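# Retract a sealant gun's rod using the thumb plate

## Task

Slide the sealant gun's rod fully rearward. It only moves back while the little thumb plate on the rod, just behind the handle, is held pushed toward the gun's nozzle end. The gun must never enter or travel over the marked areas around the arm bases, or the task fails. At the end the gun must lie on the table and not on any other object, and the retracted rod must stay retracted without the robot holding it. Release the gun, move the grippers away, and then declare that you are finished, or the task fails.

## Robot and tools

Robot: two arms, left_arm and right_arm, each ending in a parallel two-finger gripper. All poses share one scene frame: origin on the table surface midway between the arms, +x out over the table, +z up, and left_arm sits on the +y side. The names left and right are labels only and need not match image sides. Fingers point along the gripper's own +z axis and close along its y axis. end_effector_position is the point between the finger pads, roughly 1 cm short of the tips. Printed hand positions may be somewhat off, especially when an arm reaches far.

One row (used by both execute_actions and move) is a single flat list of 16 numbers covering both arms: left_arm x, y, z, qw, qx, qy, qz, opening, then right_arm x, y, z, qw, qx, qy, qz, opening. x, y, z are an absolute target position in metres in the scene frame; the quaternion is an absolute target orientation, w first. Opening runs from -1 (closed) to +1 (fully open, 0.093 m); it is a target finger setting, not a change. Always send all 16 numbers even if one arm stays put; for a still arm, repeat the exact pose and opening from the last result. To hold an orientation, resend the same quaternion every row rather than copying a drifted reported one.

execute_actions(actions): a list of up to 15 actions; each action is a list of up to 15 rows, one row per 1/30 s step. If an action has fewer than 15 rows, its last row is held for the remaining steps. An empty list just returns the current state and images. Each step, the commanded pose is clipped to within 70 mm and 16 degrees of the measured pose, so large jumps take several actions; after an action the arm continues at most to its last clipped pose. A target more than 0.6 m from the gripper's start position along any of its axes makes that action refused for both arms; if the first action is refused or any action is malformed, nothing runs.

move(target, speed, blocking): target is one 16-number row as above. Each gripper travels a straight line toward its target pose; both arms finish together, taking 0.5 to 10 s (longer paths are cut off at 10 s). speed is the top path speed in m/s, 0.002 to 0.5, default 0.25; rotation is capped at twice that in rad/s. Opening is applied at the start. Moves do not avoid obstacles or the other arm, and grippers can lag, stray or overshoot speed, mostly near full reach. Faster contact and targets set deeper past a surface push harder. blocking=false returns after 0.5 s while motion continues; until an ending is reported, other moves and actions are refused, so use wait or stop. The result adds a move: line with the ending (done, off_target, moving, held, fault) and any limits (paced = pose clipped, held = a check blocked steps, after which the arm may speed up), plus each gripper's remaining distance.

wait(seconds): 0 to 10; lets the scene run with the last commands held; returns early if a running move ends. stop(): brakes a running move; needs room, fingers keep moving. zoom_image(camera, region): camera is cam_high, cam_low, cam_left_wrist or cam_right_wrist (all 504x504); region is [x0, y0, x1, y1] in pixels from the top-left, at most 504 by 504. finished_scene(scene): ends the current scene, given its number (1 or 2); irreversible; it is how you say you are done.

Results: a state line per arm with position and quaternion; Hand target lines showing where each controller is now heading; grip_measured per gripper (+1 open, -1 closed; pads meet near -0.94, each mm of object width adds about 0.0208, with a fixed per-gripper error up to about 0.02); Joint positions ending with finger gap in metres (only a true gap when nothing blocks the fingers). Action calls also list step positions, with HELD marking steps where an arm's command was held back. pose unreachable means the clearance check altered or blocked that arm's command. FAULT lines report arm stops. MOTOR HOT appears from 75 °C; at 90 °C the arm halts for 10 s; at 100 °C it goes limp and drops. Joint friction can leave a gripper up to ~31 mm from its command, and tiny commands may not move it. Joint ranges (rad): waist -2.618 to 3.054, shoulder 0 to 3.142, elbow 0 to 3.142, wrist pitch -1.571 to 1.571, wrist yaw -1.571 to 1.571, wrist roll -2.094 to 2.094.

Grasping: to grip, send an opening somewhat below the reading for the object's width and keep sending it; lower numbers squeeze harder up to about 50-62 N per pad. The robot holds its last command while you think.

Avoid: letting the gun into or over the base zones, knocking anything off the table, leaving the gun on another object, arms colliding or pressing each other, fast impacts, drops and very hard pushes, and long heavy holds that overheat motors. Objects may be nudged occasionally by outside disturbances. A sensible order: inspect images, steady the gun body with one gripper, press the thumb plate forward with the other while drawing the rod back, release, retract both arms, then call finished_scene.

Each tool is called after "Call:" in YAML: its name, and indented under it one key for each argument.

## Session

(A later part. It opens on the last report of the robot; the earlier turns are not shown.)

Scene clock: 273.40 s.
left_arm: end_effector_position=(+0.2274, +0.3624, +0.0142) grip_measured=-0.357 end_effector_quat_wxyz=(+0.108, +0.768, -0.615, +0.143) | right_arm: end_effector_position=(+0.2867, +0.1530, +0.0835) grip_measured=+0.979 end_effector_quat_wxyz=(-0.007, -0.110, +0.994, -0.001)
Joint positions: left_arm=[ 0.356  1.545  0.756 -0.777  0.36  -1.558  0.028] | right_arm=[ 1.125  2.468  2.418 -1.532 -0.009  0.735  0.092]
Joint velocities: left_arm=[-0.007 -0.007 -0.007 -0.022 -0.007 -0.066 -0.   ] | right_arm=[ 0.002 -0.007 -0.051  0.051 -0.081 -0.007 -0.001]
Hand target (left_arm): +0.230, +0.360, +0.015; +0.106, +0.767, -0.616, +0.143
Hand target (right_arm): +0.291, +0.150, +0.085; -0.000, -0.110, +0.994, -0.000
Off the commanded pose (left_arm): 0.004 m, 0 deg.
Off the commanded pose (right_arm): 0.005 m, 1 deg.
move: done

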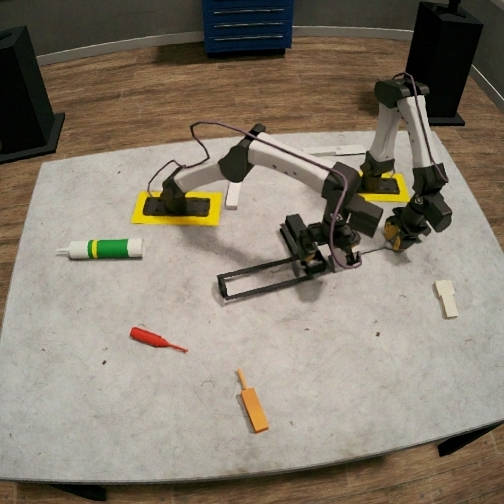

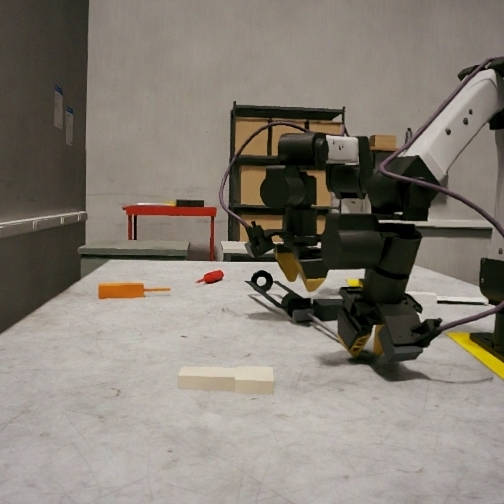

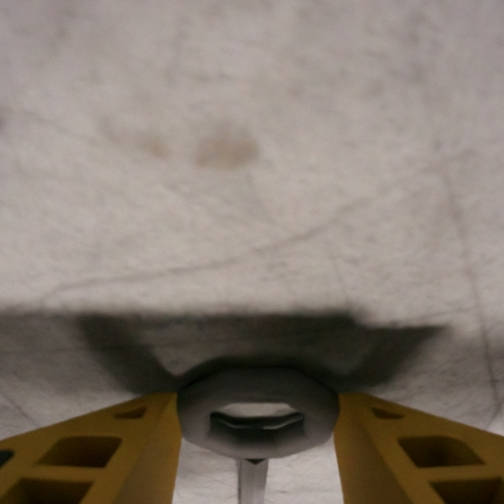

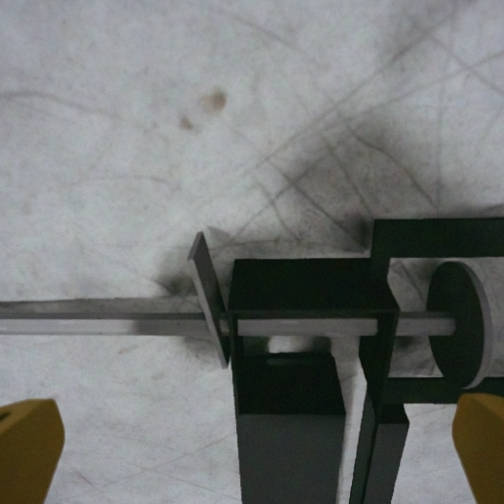

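Call:
move:
  target: [0.23,0.36,0.0147,0.106,0.768,-0.616,0.143,-0.7,0.312,0.167,0.068,0,0.19,0.982,0,0.1]
  speed: 0.2

Call:
move:
  target: [0.23,0.36,0.0147,0.106,0.768,-0.616,0.143,-0.7,0.312,0.167,0.03,0,0.19,0.982,0,0.1]
  speed: 0.04

Scene clock: 281.73 s.
left_arm: end_effector_position=(+0.2274, +0.3624, +0.0142) grip_measured=-0.357 end_effector_quat_wxyz=(+0.108, +0.768, -0.615, +0.143) | right_arm: end_effector_position=(+0.3066, +0.1727, +0.0756) grip_measured=+0.102 end_effector_quat_wxyz=(+0.006, +0.180, +0.983, +0.023)
Joint positions: left_arm=[ 0.356  1.545  0.756 -0.777  0.36  -1.558  0.028] | right_arm=[ 1.115  2.581  2.597 -1.54  -0.009  1.308  0.05 ]
Joint velocities: left_arm=[-0.007 -0.007  0.002 -0.037 -0.022 -0.007  0.   ] | right_arm=[-0.002 -0.007  0.002  0.022 -0.007 -0.022  0.002]
Hand target (left_arm): +0.230, +0.360, +0.015; +0.106, +0.768, -0.616, +0.143
Hand target (right_arm): +0.311, +0.167, +0.068; +0.005, +0.190, +0.982, +0.010
Off the commanded pose (left_arm): 0.004 m, 0 deg.
Off the commanded pose (right_arm): 0.011 m, 3 deg.
joint sent to its limit (right arm) — the command would take joint 4 (wrist pitch) past its lower limit, so that joint was sent only as far as its limit.
move: off_target (right_arm)

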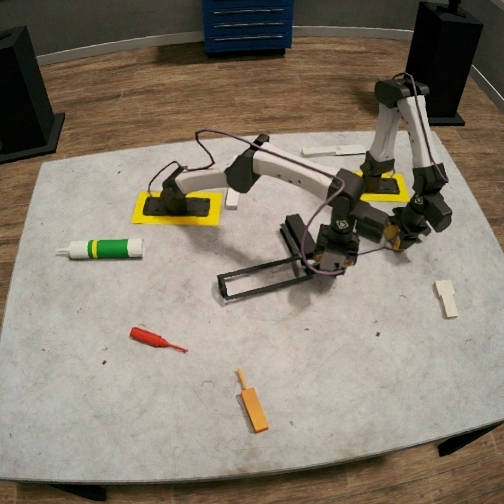

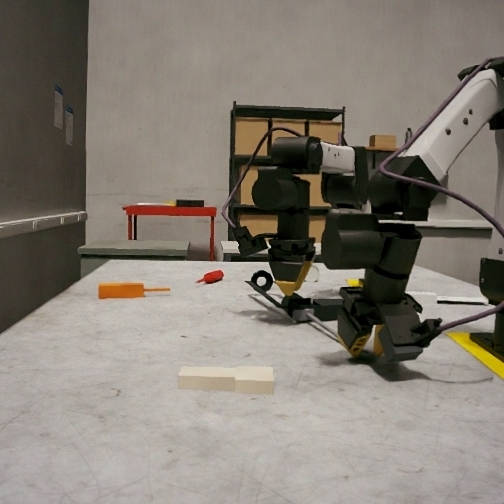

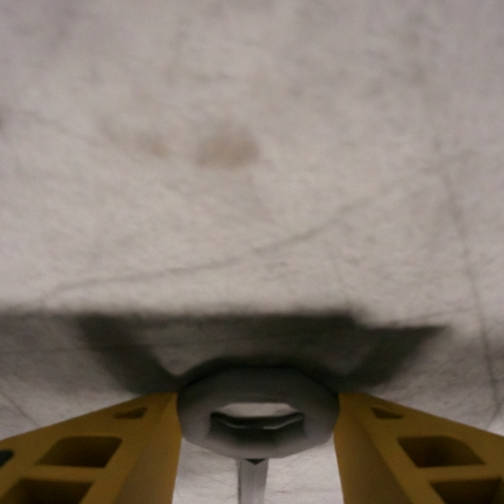

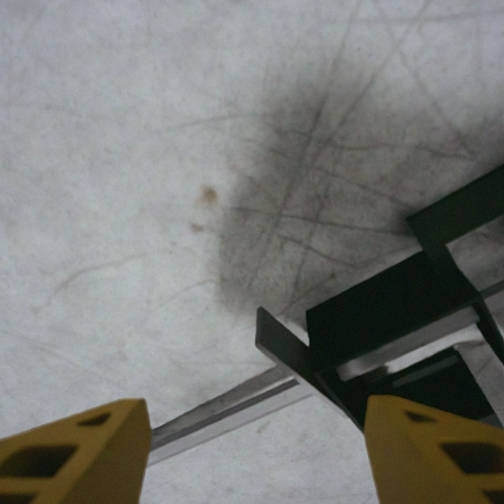

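Scene clock: 283.13 s.
left_arm: end_effector_position=(+0.2274, +0.3624, +0.0142) grip_measured=-0.357 end_effector_quat_wxyz=(+0.108, +0.768, -0.615, +0.143) | right_arm: end_effector_position=(+0.3062, +0.1719, +0.0497) grip_measured=+0.102 end_effector_quat_wxyz=(+0.001, +0.181, +0.983, +0.012)
Joint positions: left_arm=[ 0.356  1.545  0.756 -0.777  0.36  -1.558  0.028] | right_arm=[ 1.115  2.581  2.493 -1.462 -0.009  1.31   0.05 ]
Joint velocities: left_arm=[-0.022 -0.012  0.002 -0.051  0.007  0.007  0.   ] | right_arm=[-0.017  0.002  0.022 -0.022  0.051 -0.022 -0.001]
Hand target (left_arm): +0.230, +0.360, +0.015; +0.106, +0.768, -0.616, +0.143
Hand target (right_arm): +0.312, +0.167, +0.030; -0.000, +0.190, +0.982, -0.001
Off the commanded pose (left_arm): 0.004 m, 0 deg.
Off the commanded pose (right_arm): 0.021 m, 2 deg.
move: off_target (right_arm)

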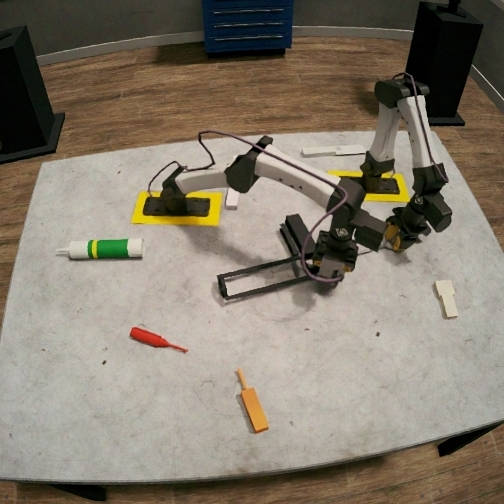

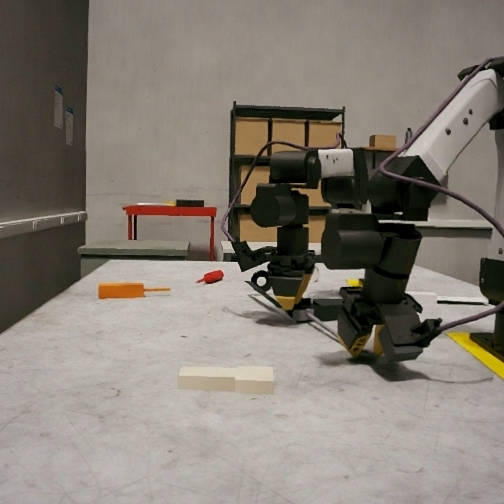

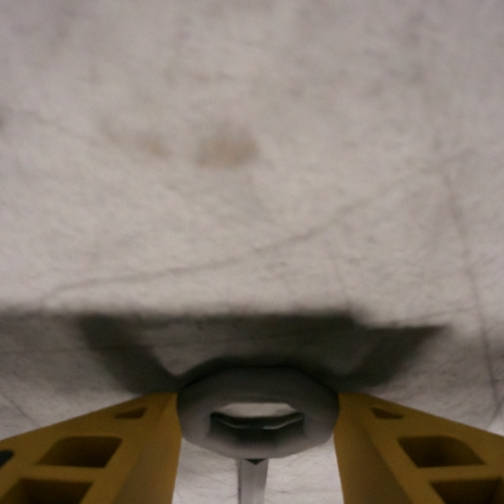

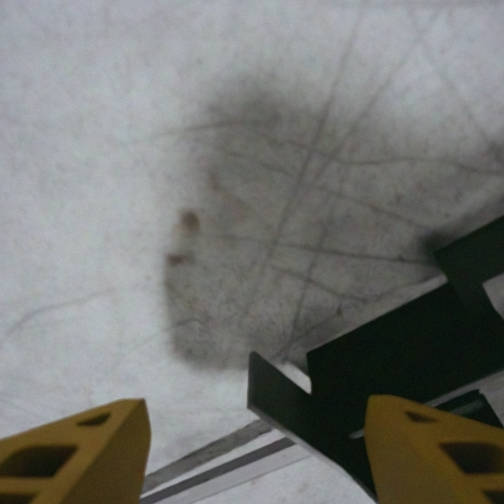

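Call:
move:
  target: [0.23,0.36,0.0147,0.106,0.768,-0.616,0.143,-0.7,0.31,0.168,0.066,0,0.19,0.982,0,0.1]
  speed: 0.05

Call:
move:
  target: [0.23,0.36,0.0147,0.106,0.768,-0.616,0.143,-0.7,0.317,0.15,0.062,0,0.19,0.982,0,0.1]
  speed: 0.05

Call:
move:
  target: [0.23,0.36,0.0147,0.106,0.768,-0.616,0.143,-0.7,0.315,0.152,0.025,0,0.19,0.982,0,0.1]
  speed: 0.04

Scene clock: 288.03 s.
left_arm: end_effector_position=(+0.2274, +0.3624, +0.0142) grip_measured=-0.357 end_effector_quat_wxyz=(+0.108, +0.768, -0.615, +0.143) | right_arm: end_effector_position=(+0.3072, +0.1733, +0.0750) grip_measured=+0.102 end_effector_quat_wxyz=(+0.006, +0.183, +0.983, +0.024)
Joint positions: left_arm=[ 0.356  1.545  0.756 -0.777  0.36  -1.558  0.028] | right_arm=[ 1.115  2.584  2.6   -1.538 -0.009  1.314  0.05 ]
Joint velocities: left_arm=[ 0.002  0.002  0.007  0.037 -0.066  0.051  0.001] | right_arm=[ 0.002 -0.022  0.002 -0.037  0.037 -0.081 -0.001]
Hand target (left_arm): +0.230, +0.360, +0.015; +0.106, +0.767, -0.616, +0.143
Hand target (right_arm): +0.310, +0.167, +0.066; +0.004, +0.190, +0.982, +0.008
Off the commanded pose (left_arm): 0.004 m, 0 deg.
Off the commanded pose (right_arm): 0.011 m, 3 deg.
joint sent to its limit (right arm) — the command would take joint 4 (wrist pitch) past its lower limit, so that joint was sent only as far as its limit.
move: off_target (right_arm)

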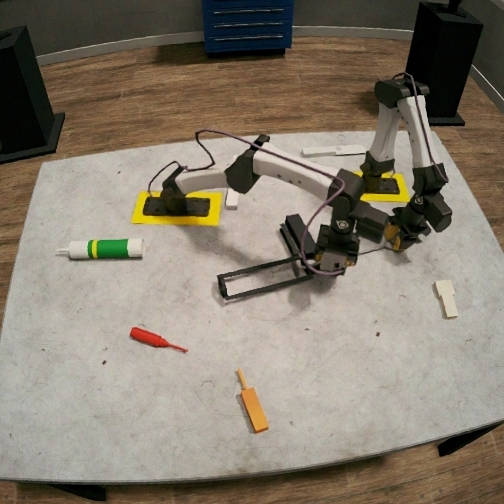

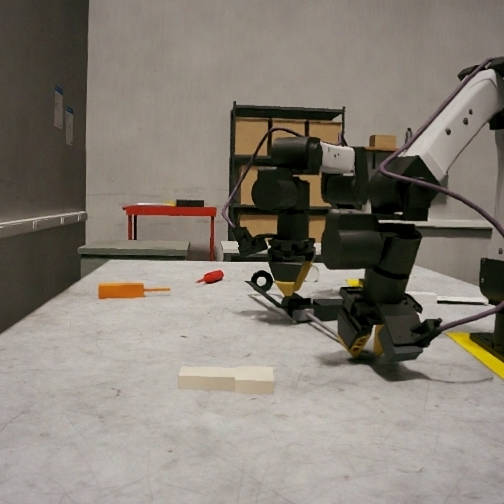

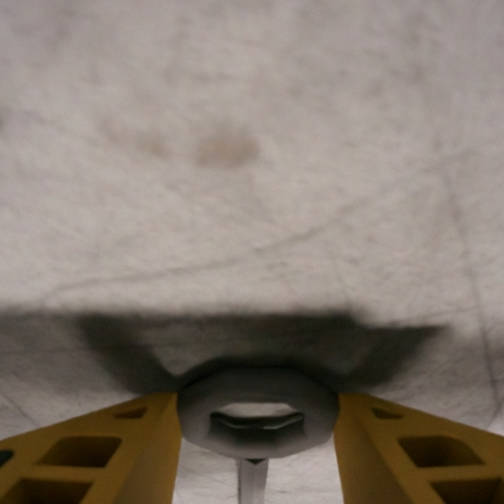

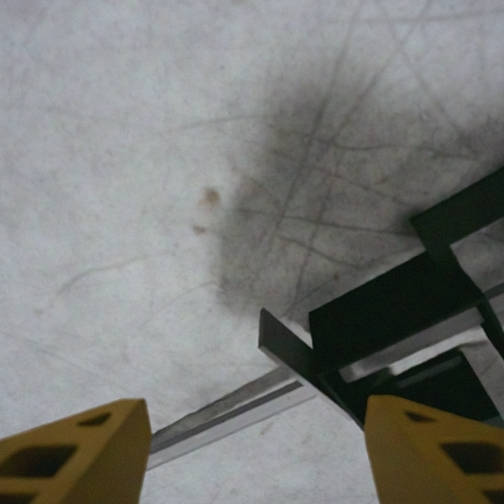

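Scene clock: 289.07 s.
left_arm: end_effector_position=(+0.2274, +0.3624, +0.0142) grip_measured=-0.357 end_effector_quat_wxyz=(+0.108, +0.768, -0.615, +0.143) | right_arm: end_effector_position=(+0.3135, +0.1536, +0.0613) grip_measured=+0.102 end_effector_quat_wxyz=(-0.005, +0.189, +0.982, -0.001)
Joint positions: left_arm=[ 0.356  1.545  0.756 -0.777  0.36  -1.558  0.028] | right_arm=[ 1.081  2.567  2.513 -1.524 -0.008  1.293  0.05 ]
Joint velocities: left_arm=[-0.017 -0.017 -0.007 -0.051  0.007 -0.022 -0.002] | right_arm=[-0.007 -0.002 -0.007 -0.022 -0.022 -0.007  0.001]
Hand target (left_arm): +0.230, +0.360, +0.015; +0.106, +0.768, -0.616, +0.143
Hand target (right_arm): +0.318, +0.150, +0.062; +0.000, +0.190, +0.982, -0.001
Off the commanded pose (left_arm): 0.004 m, 0 deg.
Off the commanded pose (right_arm): 0.005 m, 1 deg.
move: done

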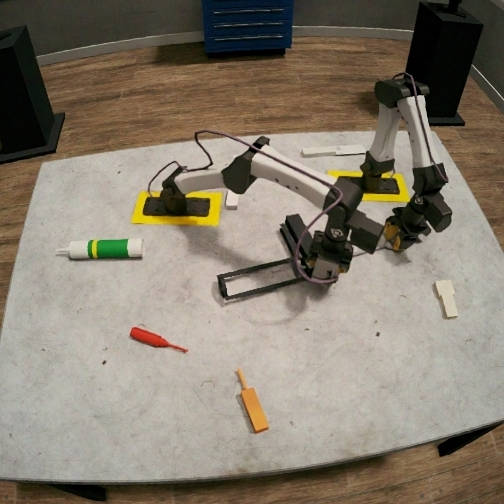

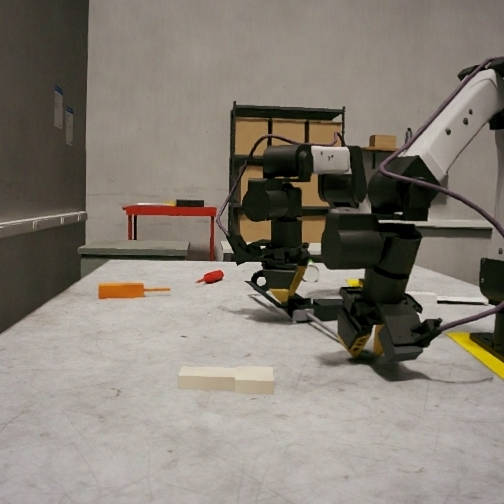

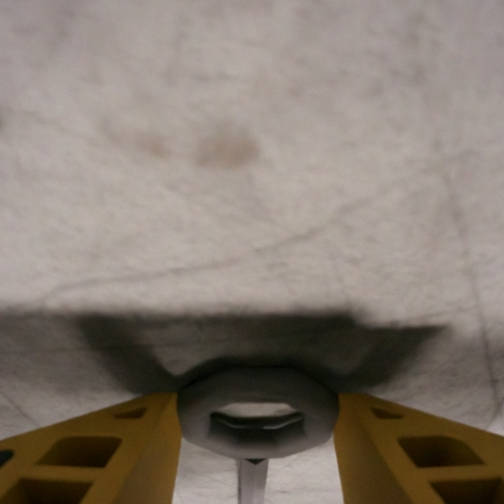

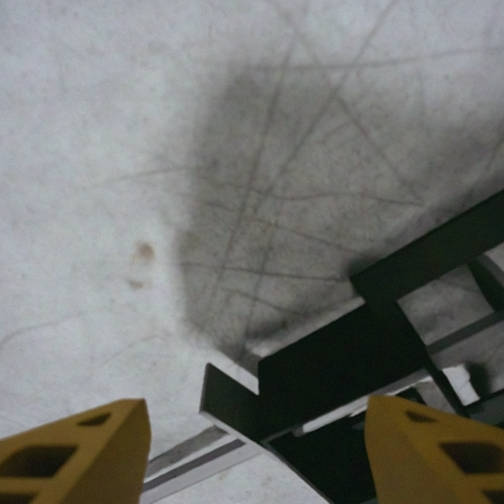

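Scene clock: 290.20 s.
left_arm: end_effector_position=(+0.2274, +0.3624, +0.0142) grip_measured=-0.357 end_effector_quat_wxyz=(+0.108, +0.768, -0.615, +0.143) | right_arm: end_effector_position=(+0.3125, +0.1522, +0.0492) grip_measured=+0.102 end_effector_quat_wxyz=(-0.000, +0.189, +0.982, +0.008)
Joint positions: left_arm=[ 0.356  1.545  0.756 -0.777  0.36  -1.559  0.028] | right_arm=[ 1.081  2.496  2.333 -1.393 -0.008  1.293  0.05 ]
Joint velocities: left_arm=[ 0.002 -0.002 -0.002 -0.037  0.066 -0.007  0.   ] | right_arm=[ 0.002 -0.022 -0.032 -0.051  0.007 -0.066  0.001]
Hand target (left_arm): +0.230, +0.360, +0.015; +0.106, +0.768, -0.616, +0.143
Hand target (right_arm): +0.315, +0.152, +0.026; -0.001, +0.190, +0.982, -0.001
Off the commanded pose (left_arm): 0.004 m, 0 deg.
Off the commanded pose (right_arm): 0.024 m, 1 deg.
move: off_target (right_arm)

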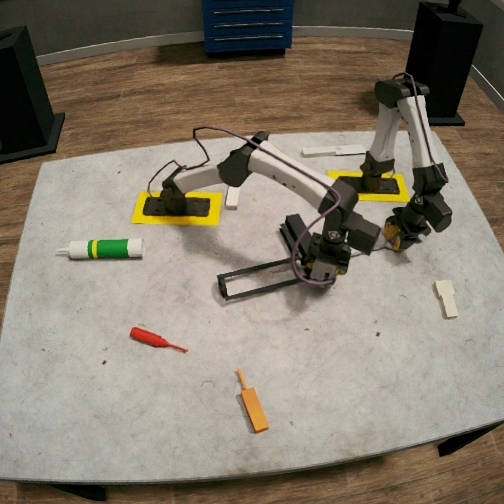

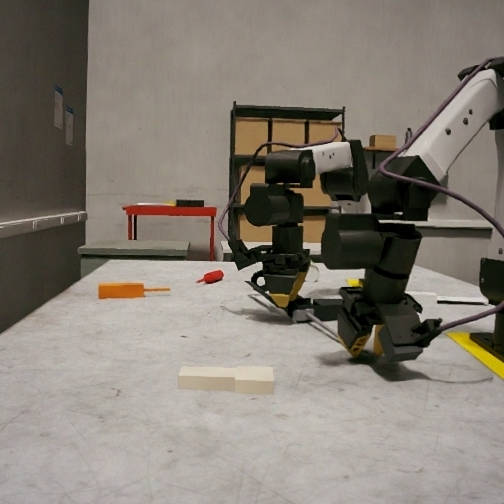

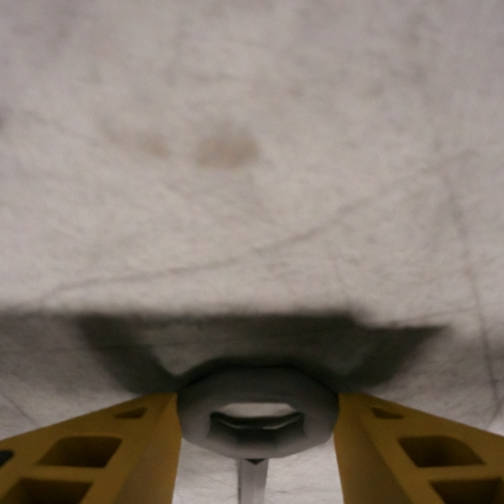

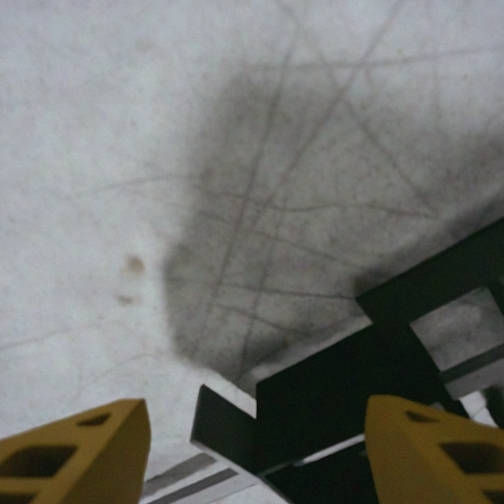

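Call:
move:
  target: [0.23,0.36,0.0147,0.106,0.768,-0.616,0.143,-0.7,0.312,0.155,0.066,0,0.317,0.948,0,0.2]
  speed: 0.1

Call:
move:
  target: [0.23,0.36,0.0147,0.106,0.768,-0.616,0.143,-0.7,0.312,0.155,0.025,0,0.317,0.948,0,0.2]
  speed: 0.04

Scene clock: 298.30 s.
left_arm: end_effector_position=(+0.2274, +0.3624, +0.0142) grip_measured=-0.357 end_effector_quat_wxyz=(+0.108, +0.768, -0.615, +0.143) | right_arm: end_effector_position=(+0.3150, +0.1554, +0.0742) grip_measured=+0.198 end_effector_quat_wxyz=(+0.001, +0.316, +0.949, +0.016)
Joint positions: left_arm=[ 0.356  1.545  0.756 -0.777  0.36  -1.558  0.028] | right_arm=[ 1.081  2.525  2.485 -1.5   -0.008  1.556  0.055]
Joint velocities: left_arm=[-0.012 -0.007  0.007 -0.022 -0.066 -0.081 -0.   ] | right_arm=[ 0.002  0.012  0.007 -0.037 -0.007  0.007 -0.001]
Hand target (left_arm): +0.230, +0.360, +0.015; +0.106, +0.768, -0.616, +0.143
Hand target (right_arm): +0.312, +0.155, +0.066; +0.000, +0.317, +0.948, +0.001
Off the commanded pose (left_arm): 0.004 m, 0 deg.
Off the commanded pose (right_arm): 0.009 m, 2 deg.
move: done

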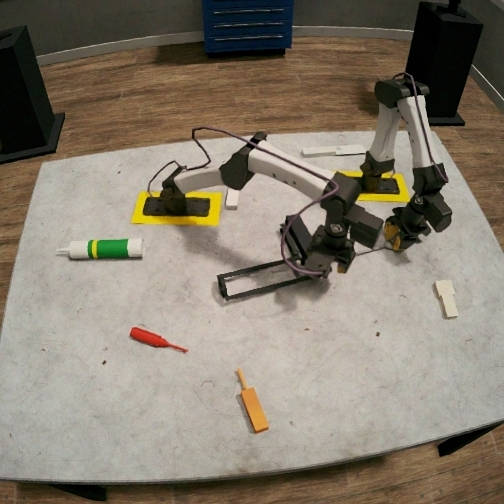

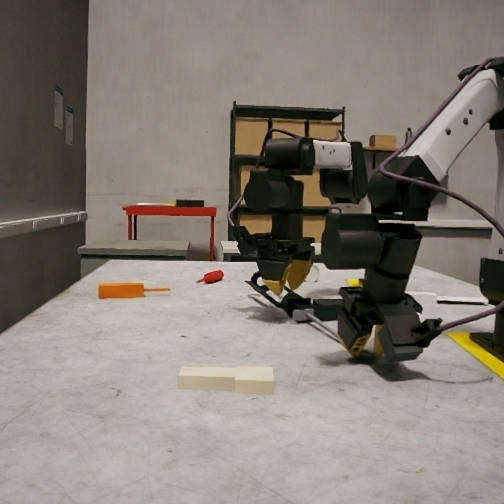

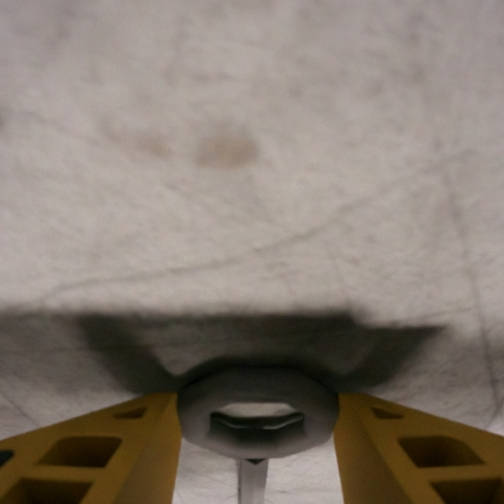

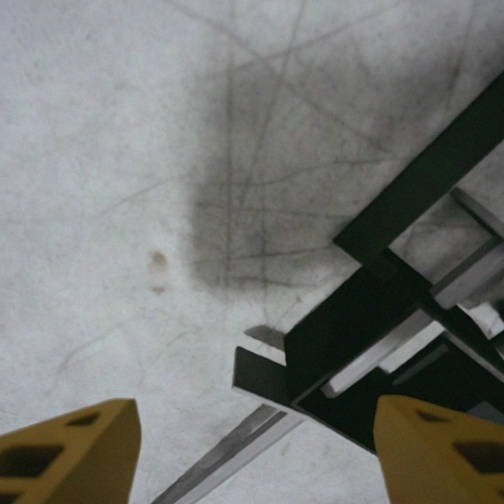

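Scene clock: 299.77 s.
left_arm: end_effector_position=(+0.2274, +0.3624, +0.0142) grip_measured=-0.357 end_effector_quat_wxyz=(+0.108, +0.768, -0.615, +0.143) | right_arm: end_effector_position=(+0.3134, +0.1533, +0.0494) grip_measured=+0.198 end_effector_quat_wxyz=(-0.000, +0.317, +0.948, +0.010)
Joint positions: left_arm=[ 0.356  1.545  0.756 -0.777  0.36  -1.559  0.028] | right_arm=[ 1.081  2.499  2.338 -1.391 -0.008  1.558  0.055]
Joint velocities: left_arm=[-0.012 -0.002  0.017 -0.037  0.066 -0.007  0.001] | right_arm=[-0.007  0.002 -0.022 -0.007 -0.007  0.066  0.   ]
Hand target (left_arm): +0.230, +0.360, +0.015; +0.106, +0.768, -0.616, +0.143
Hand target (right_arm): +0.312, +0.155, +0.025; -0.001, +0.317, +0.948, -0.001
Off the commanded pose (left_arm): 0.004 m, 0 deg.
Off the commanded pose (right_arm): 0.024 m, 1 deg.
move: off_target (right_arm)

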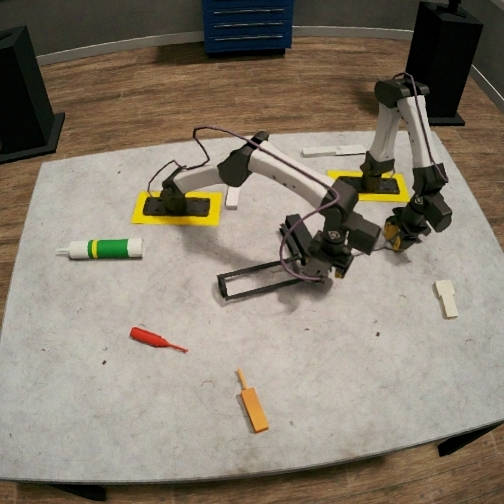

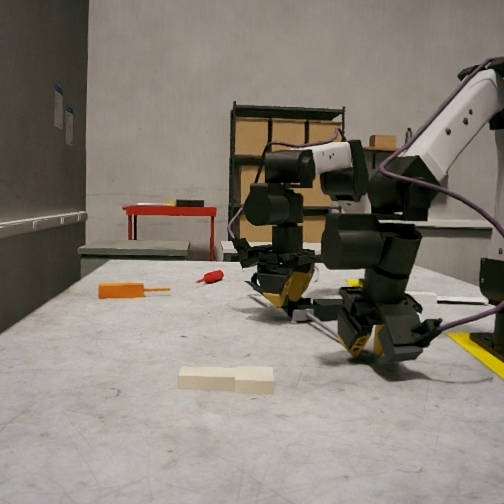

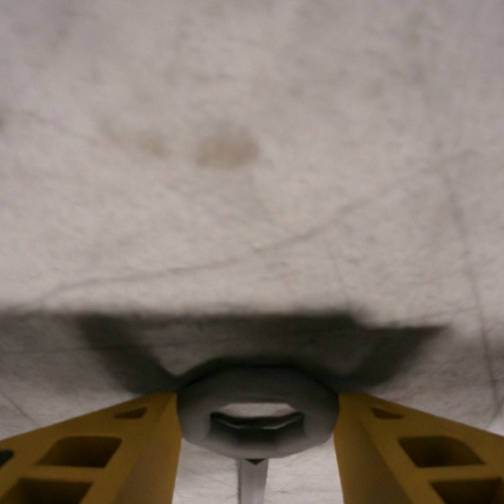

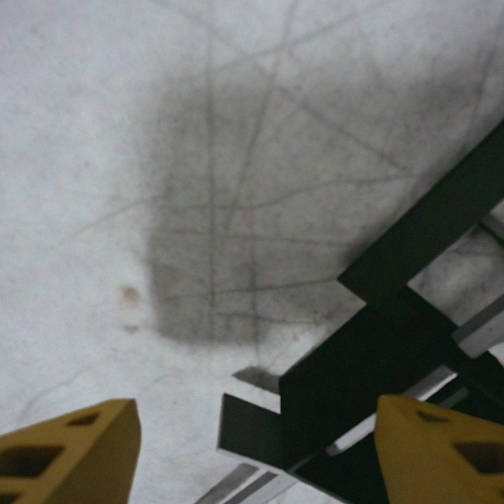

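Call:
move:
  target: [0.23,0.36,0.0147,0.106,0.768,-0.616,0.143,-0.7,0.306,0.166,0.056,0,0.317,0.948,0,0.15]
  speed: 0.04

Call:
move:
  target: [0.23,0.36,0.0147,0.106,0.768,-0.616,0.143,-0.7,0.308,0.164,0.025,0,0.317,0.948,0,0.15]
  speed: 0.04

Scene clock: 303.93 s.
left_arm: end_effector_position=(+0.2274, +0.3624, +0.0142) grip_measured=-0.357 end_effector_quat_wxyz=(+0.108, +0.768, -0.615, +0.143) | right_arm: end_effector_position=(+0.3092, +0.1661, +0.0637) grip_measured=+0.152 end_effector_quat_wxyz=(+0.001, +0.317, +0.948, +0.015)
Joint positions: left_arm=[ 0.356  1.545  0.756 -0.777  0.36  -1.558  0.028] | right_arm=[ 1.104  2.558  2.506 -1.489 -0.008  1.581  0.053]
Joint velocities: left_arm=[-0.012 -0.012 -0.002 -0.037  0.066  0.022 -0.   ] | right_arm=[-0.017  0.007 -0.007 -0.007 -0.007  0.081  0.   ]
Hand target (left_arm): +0.230, +0.360, +0.015; +0.106, +0.768, -0.616, +0.143
Hand target (right_arm): +0.306, +0.166, +0.056; -0.000, +0.317, +0.948, +0.001
Off the commanded pose (left_arm): 0.004 m, 0 deg.
Off the commanded pose (right_arm): 0.008 m, 2 deg.
move: done

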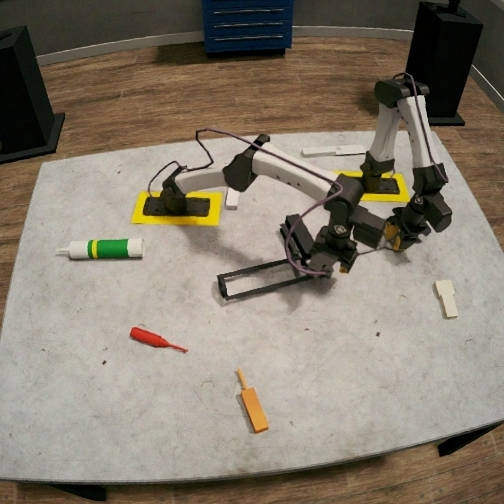

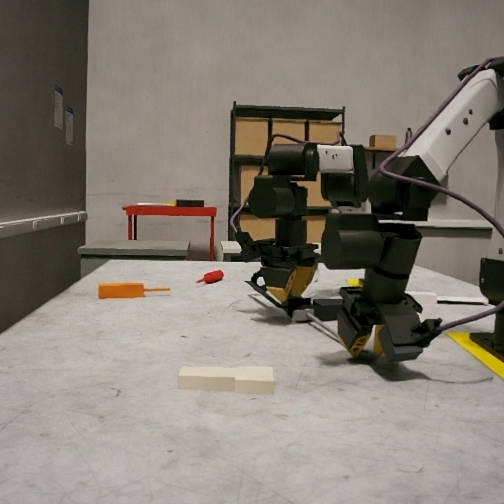

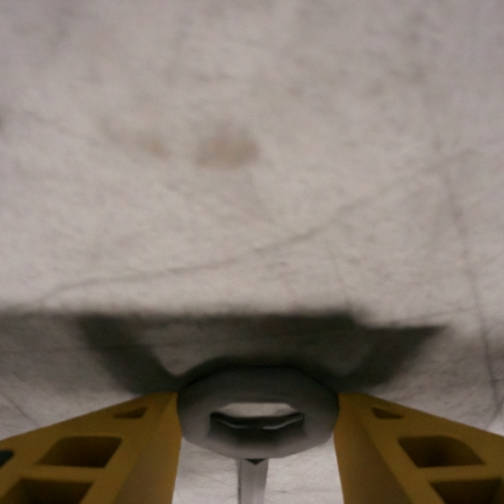

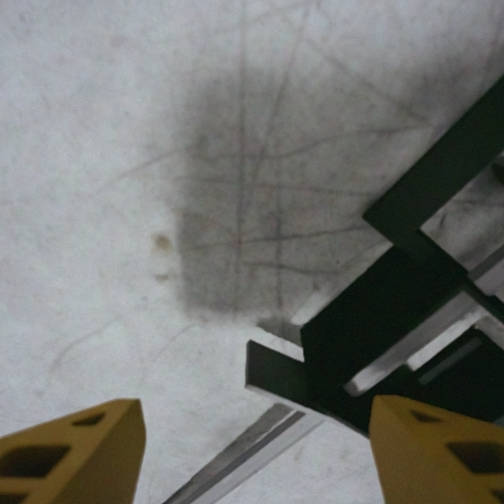

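Scene clock: 305.13 s.
left_arm: end_effector_position=(+0.2274, +0.3624, +0.0142) grip_measured=-0.357 end_effector_quat_wxyz=(+0.108, +0.768, -0.615, +0.143) | right_arm: end_effector_position=(+0.3077, +0.1640, +0.0487) grip_measured=+0.152 end_effector_quat_wxyz=(-0.000, +0.318, +0.948, +0.011)
Joint positions: left_arm=[ 0.356  1.545  0.756 -0.777  0.36  -1.559  0.028] | right_arm=[ 1.104  2.534  2.399 -1.416 -0.007  1.581  0.053]
Joint velocities: left_arm=[-0.037 -0.007 -0.002 -0.051 -0.007  0.037  0.001] | right_arm=[-0.007 -0.017 -0.017  0.007 -0.051  0.022 -0.   ]
Hand target (left_arm): +0.230, +0.360, +0.015; +0.106, +0.768, -0.616, +0.143
Hand target (right_arm): +0.308, +0.163, +0.025; -0.000, +0.317, +0.948, -0.001
Off the commanded pose (left_arm): 0.004 m, 0 deg.
Off the commanded pose (right_arm): 0.024 m, 1 deg.
move: off_target (right_arm)

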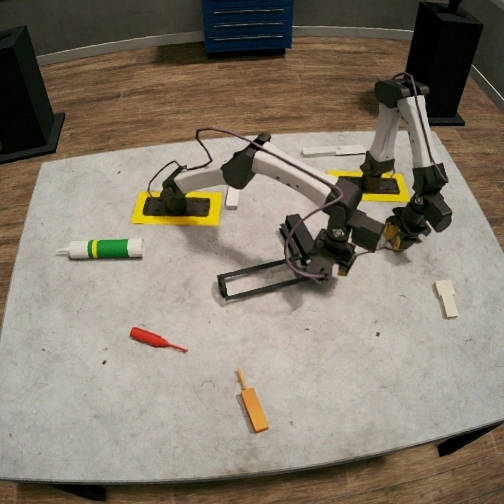

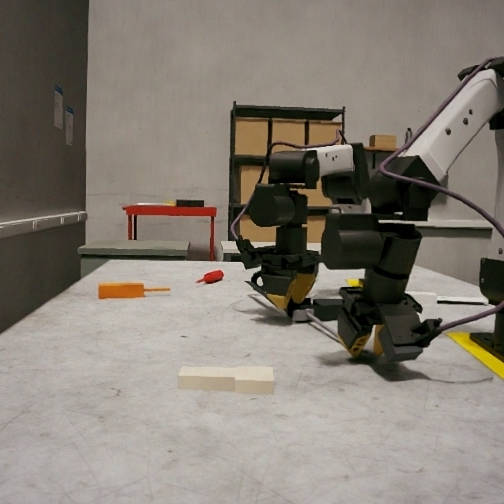

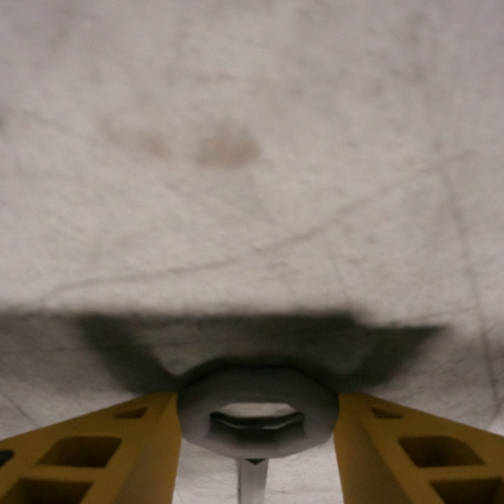

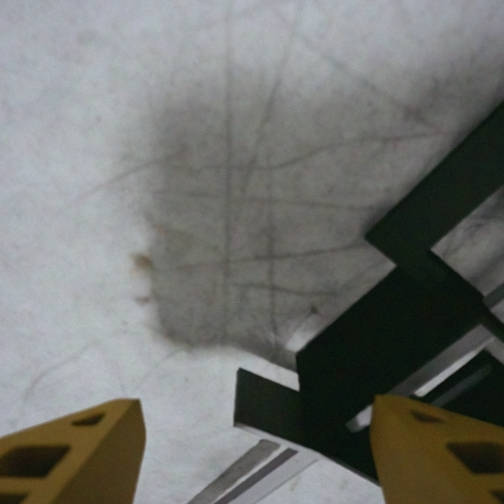

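Call:
move:
  target: [0.23,0.36,0.0147,0.106,0.768,-0.616,0.143,-0.7,0.31,0.16,0.065,0,0.317,0.948,0,0.6]
  speed: 0.1

Call:
move:
  target: [0.23,0.36,0.0147,0.106,0.768,-0.616,0.143,-0.7,0.333,0.15,0.055,0,-0.11,0.994,0,0.8]

Call:
move:
  target: [0.23,0.36,0.0147,0.106,0.768,-0.616,0.143,-0.7,0.332,0.15,0.02,0,-0.11,0.994,0,0.8]
  speed: 0.04

Scene clock: 318.77 s.
left_arm: end_effector_position=(+0.2274, +0.3624, +0.0142) grip_measured=-0.357 end_effector_quat_wxyz=(+0.108, +0.768, -0.615, +0.143) | right_arm: end_effector_position=(+0.3074, +0.1636, +0.0711) grip_measured=+0.598 end_effector_quat_wxyz=(+0.000, +0.317, +0.948, +0.012)
Joint positions: left_arm=[ 0.356  1.545  0.756 -0.777  0.36  -1.558  0.028] | right_arm=[ 1.104  2.557  2.533 -1.524 -0.007  1.58   0.074]
Joint velocities: left_arm=[ 0.007 -0.022 -0.007 -0.037 -0.051 -0.007 -0.   ] | right_arm=[-0.007 -0.002  0.002 -0.007  0.022 -0.095 -0.   ]
Hand target (left_arm): +0.230, +0.360, +0.015; +0.106, +0.768, -0.616, +0.143
Hand target (right_arm): +0.310, +0.160, +0.065; +0.000, +0.317, +0.948, +0.001
Off the commanded pose (left_arm): 0.004 m, 0 deg.
Off the commanded pose (right_arm): 0.008 m, 1 deg.
move: done

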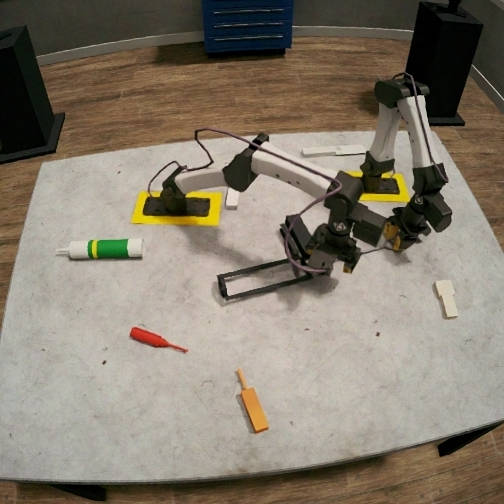

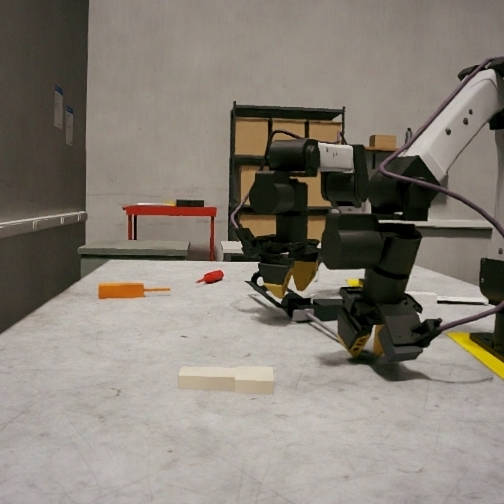

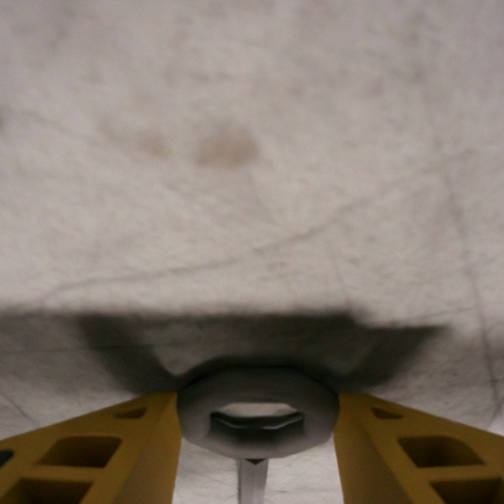

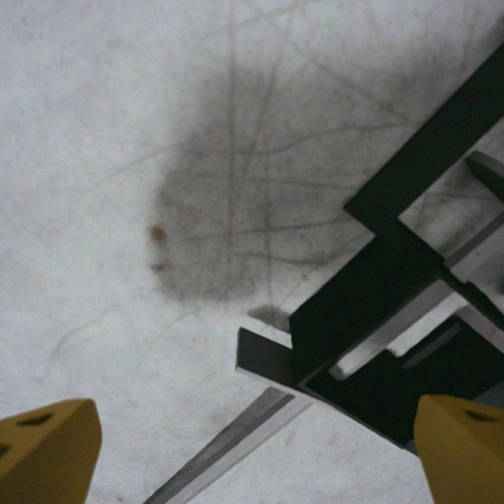

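Scene clock: 321.07 s.
left_arm: end_effector_position=(+0.2274, +0.3624, +0.0142) grip_measured=-0.357 end_effector_quat_wxyz=(+0.108, +0.768, -0.615, +0.143) | right_arm: end_effector_position=(+0.3299, +0.1564, +0.0628) grip_measured=+0.798 end_effector_quat_wxyz=(+0.008, -0.111, +0.994, +0.013)
Joint positions: left_arm=[ 0.356  1.545  0.756 -0.777  0.36  -1.558  0.028] | right_arm=[ 1.059  2.609  2.599 -1.531 -0.007  0.668  0.083]
Joint velocities: left_arm=[-0.002  0.007  0.007  0.007 -0.037  0.066  0.   ] | right_arm=[-0.007  0.012  0.022 -0.022  0.022 -0.037  0.   ]
Hand target (left_arm): +0.230, +0.360, +0.015; +0.106, +0.768, -0.616, +0.143
Hand target (right_arm): +0.333, +0.150, +0.055; +0.001, -0.110, +0.994, +0.000
Off the commanded pose (left_arm): 0.004 m, 0 deg.
Off the commanded pose (right_arm): 0.011 m, 2 deg.
move: off_target (right_arm)

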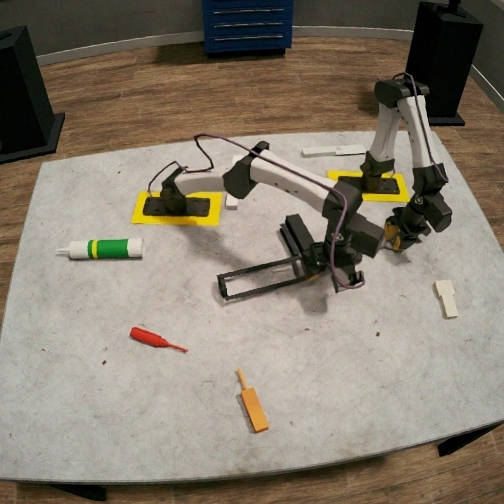

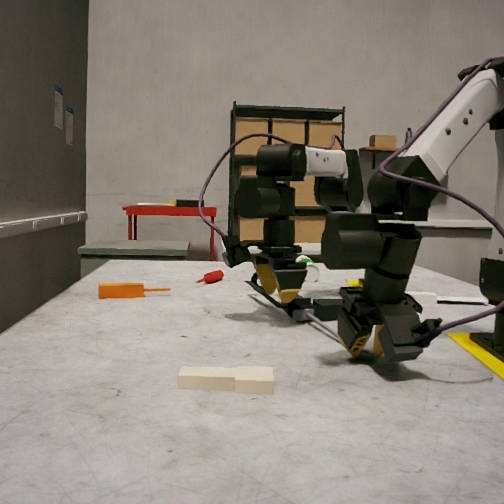

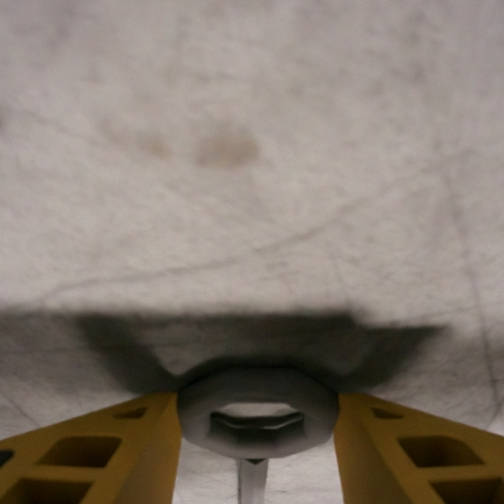

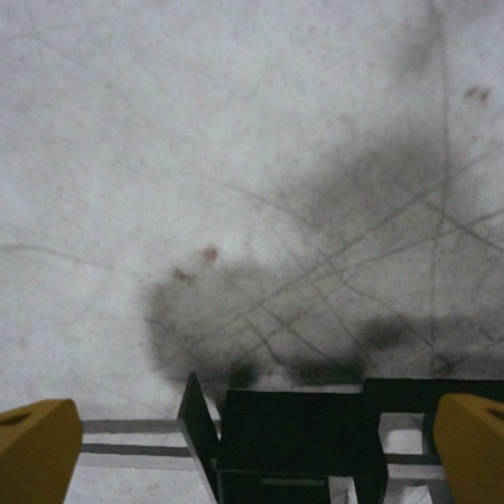

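Scene clock: 322.47 s.
left_arm: end_effector_position=(+0.2274, +0.3624, +0.0142) grip_measured=-0.357 end_effector_quat_wxyz=(+0.108, +0.768, -0.615, +0.143) | right_arm: end_effector_position=(+0.3308, +0.1543, +0.0193) grip_measured=+0.798 end_effector_quat_wxyz=(+0.001, -0.114, +0.994, -0.002)
Joint positions: left_arm=[ 0.356  1.545  0.756 -0.777  0.36  -1.558  0.028] | right_arm=[ 1.059  2.609  2.424 -1.387  0.004  0.663  0.083]
Joint velocities: left_arm=[ 0.002 -0.017 -0.022 -0.022  0.037 -0.007 -0.001] | right_arm=[-0.007 -0.002 -0.002  0.022  0.007 -0.022  0.   ]
Hand target (left_arm): +0.230, +0.360, +0.015; +0.106, +0.768, -0.616, +0.143
Hand target (right_arm): +0.332, +0.150, +0.020; -0.000, -0.110, +0.994, -0.000
Off the commanded pose (left_arm): 0.004 m, 0 deg.
Off the commanded pose (right_arm): 0.005 m, 0 deg.
move: done

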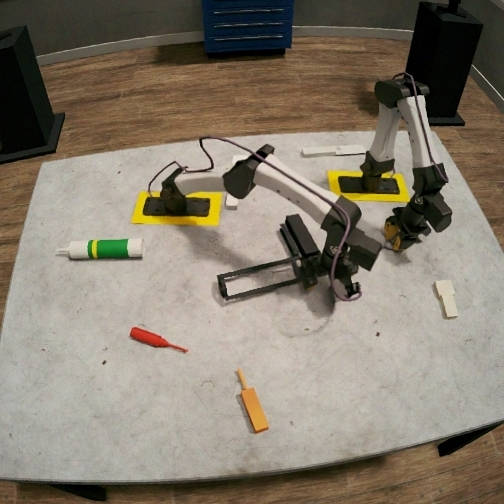

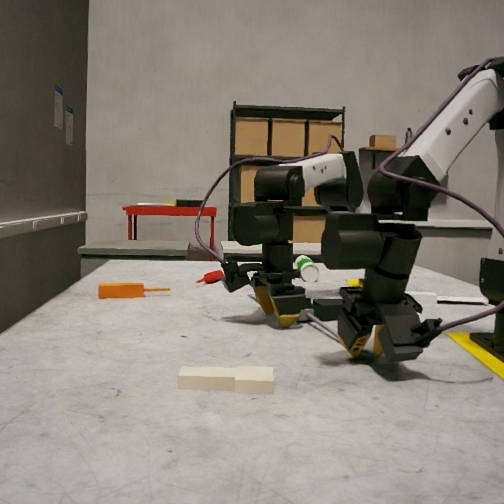

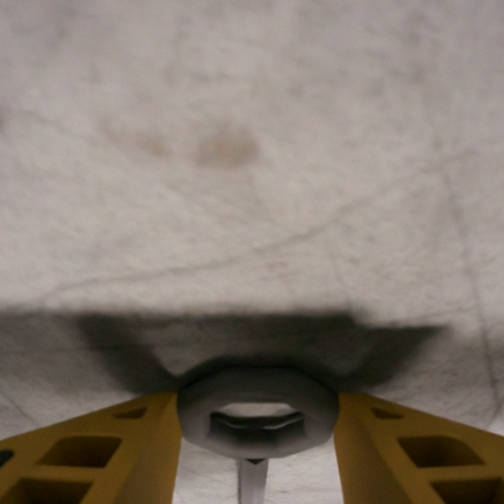

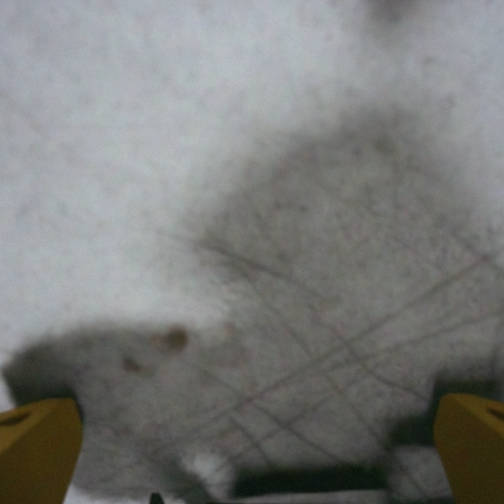

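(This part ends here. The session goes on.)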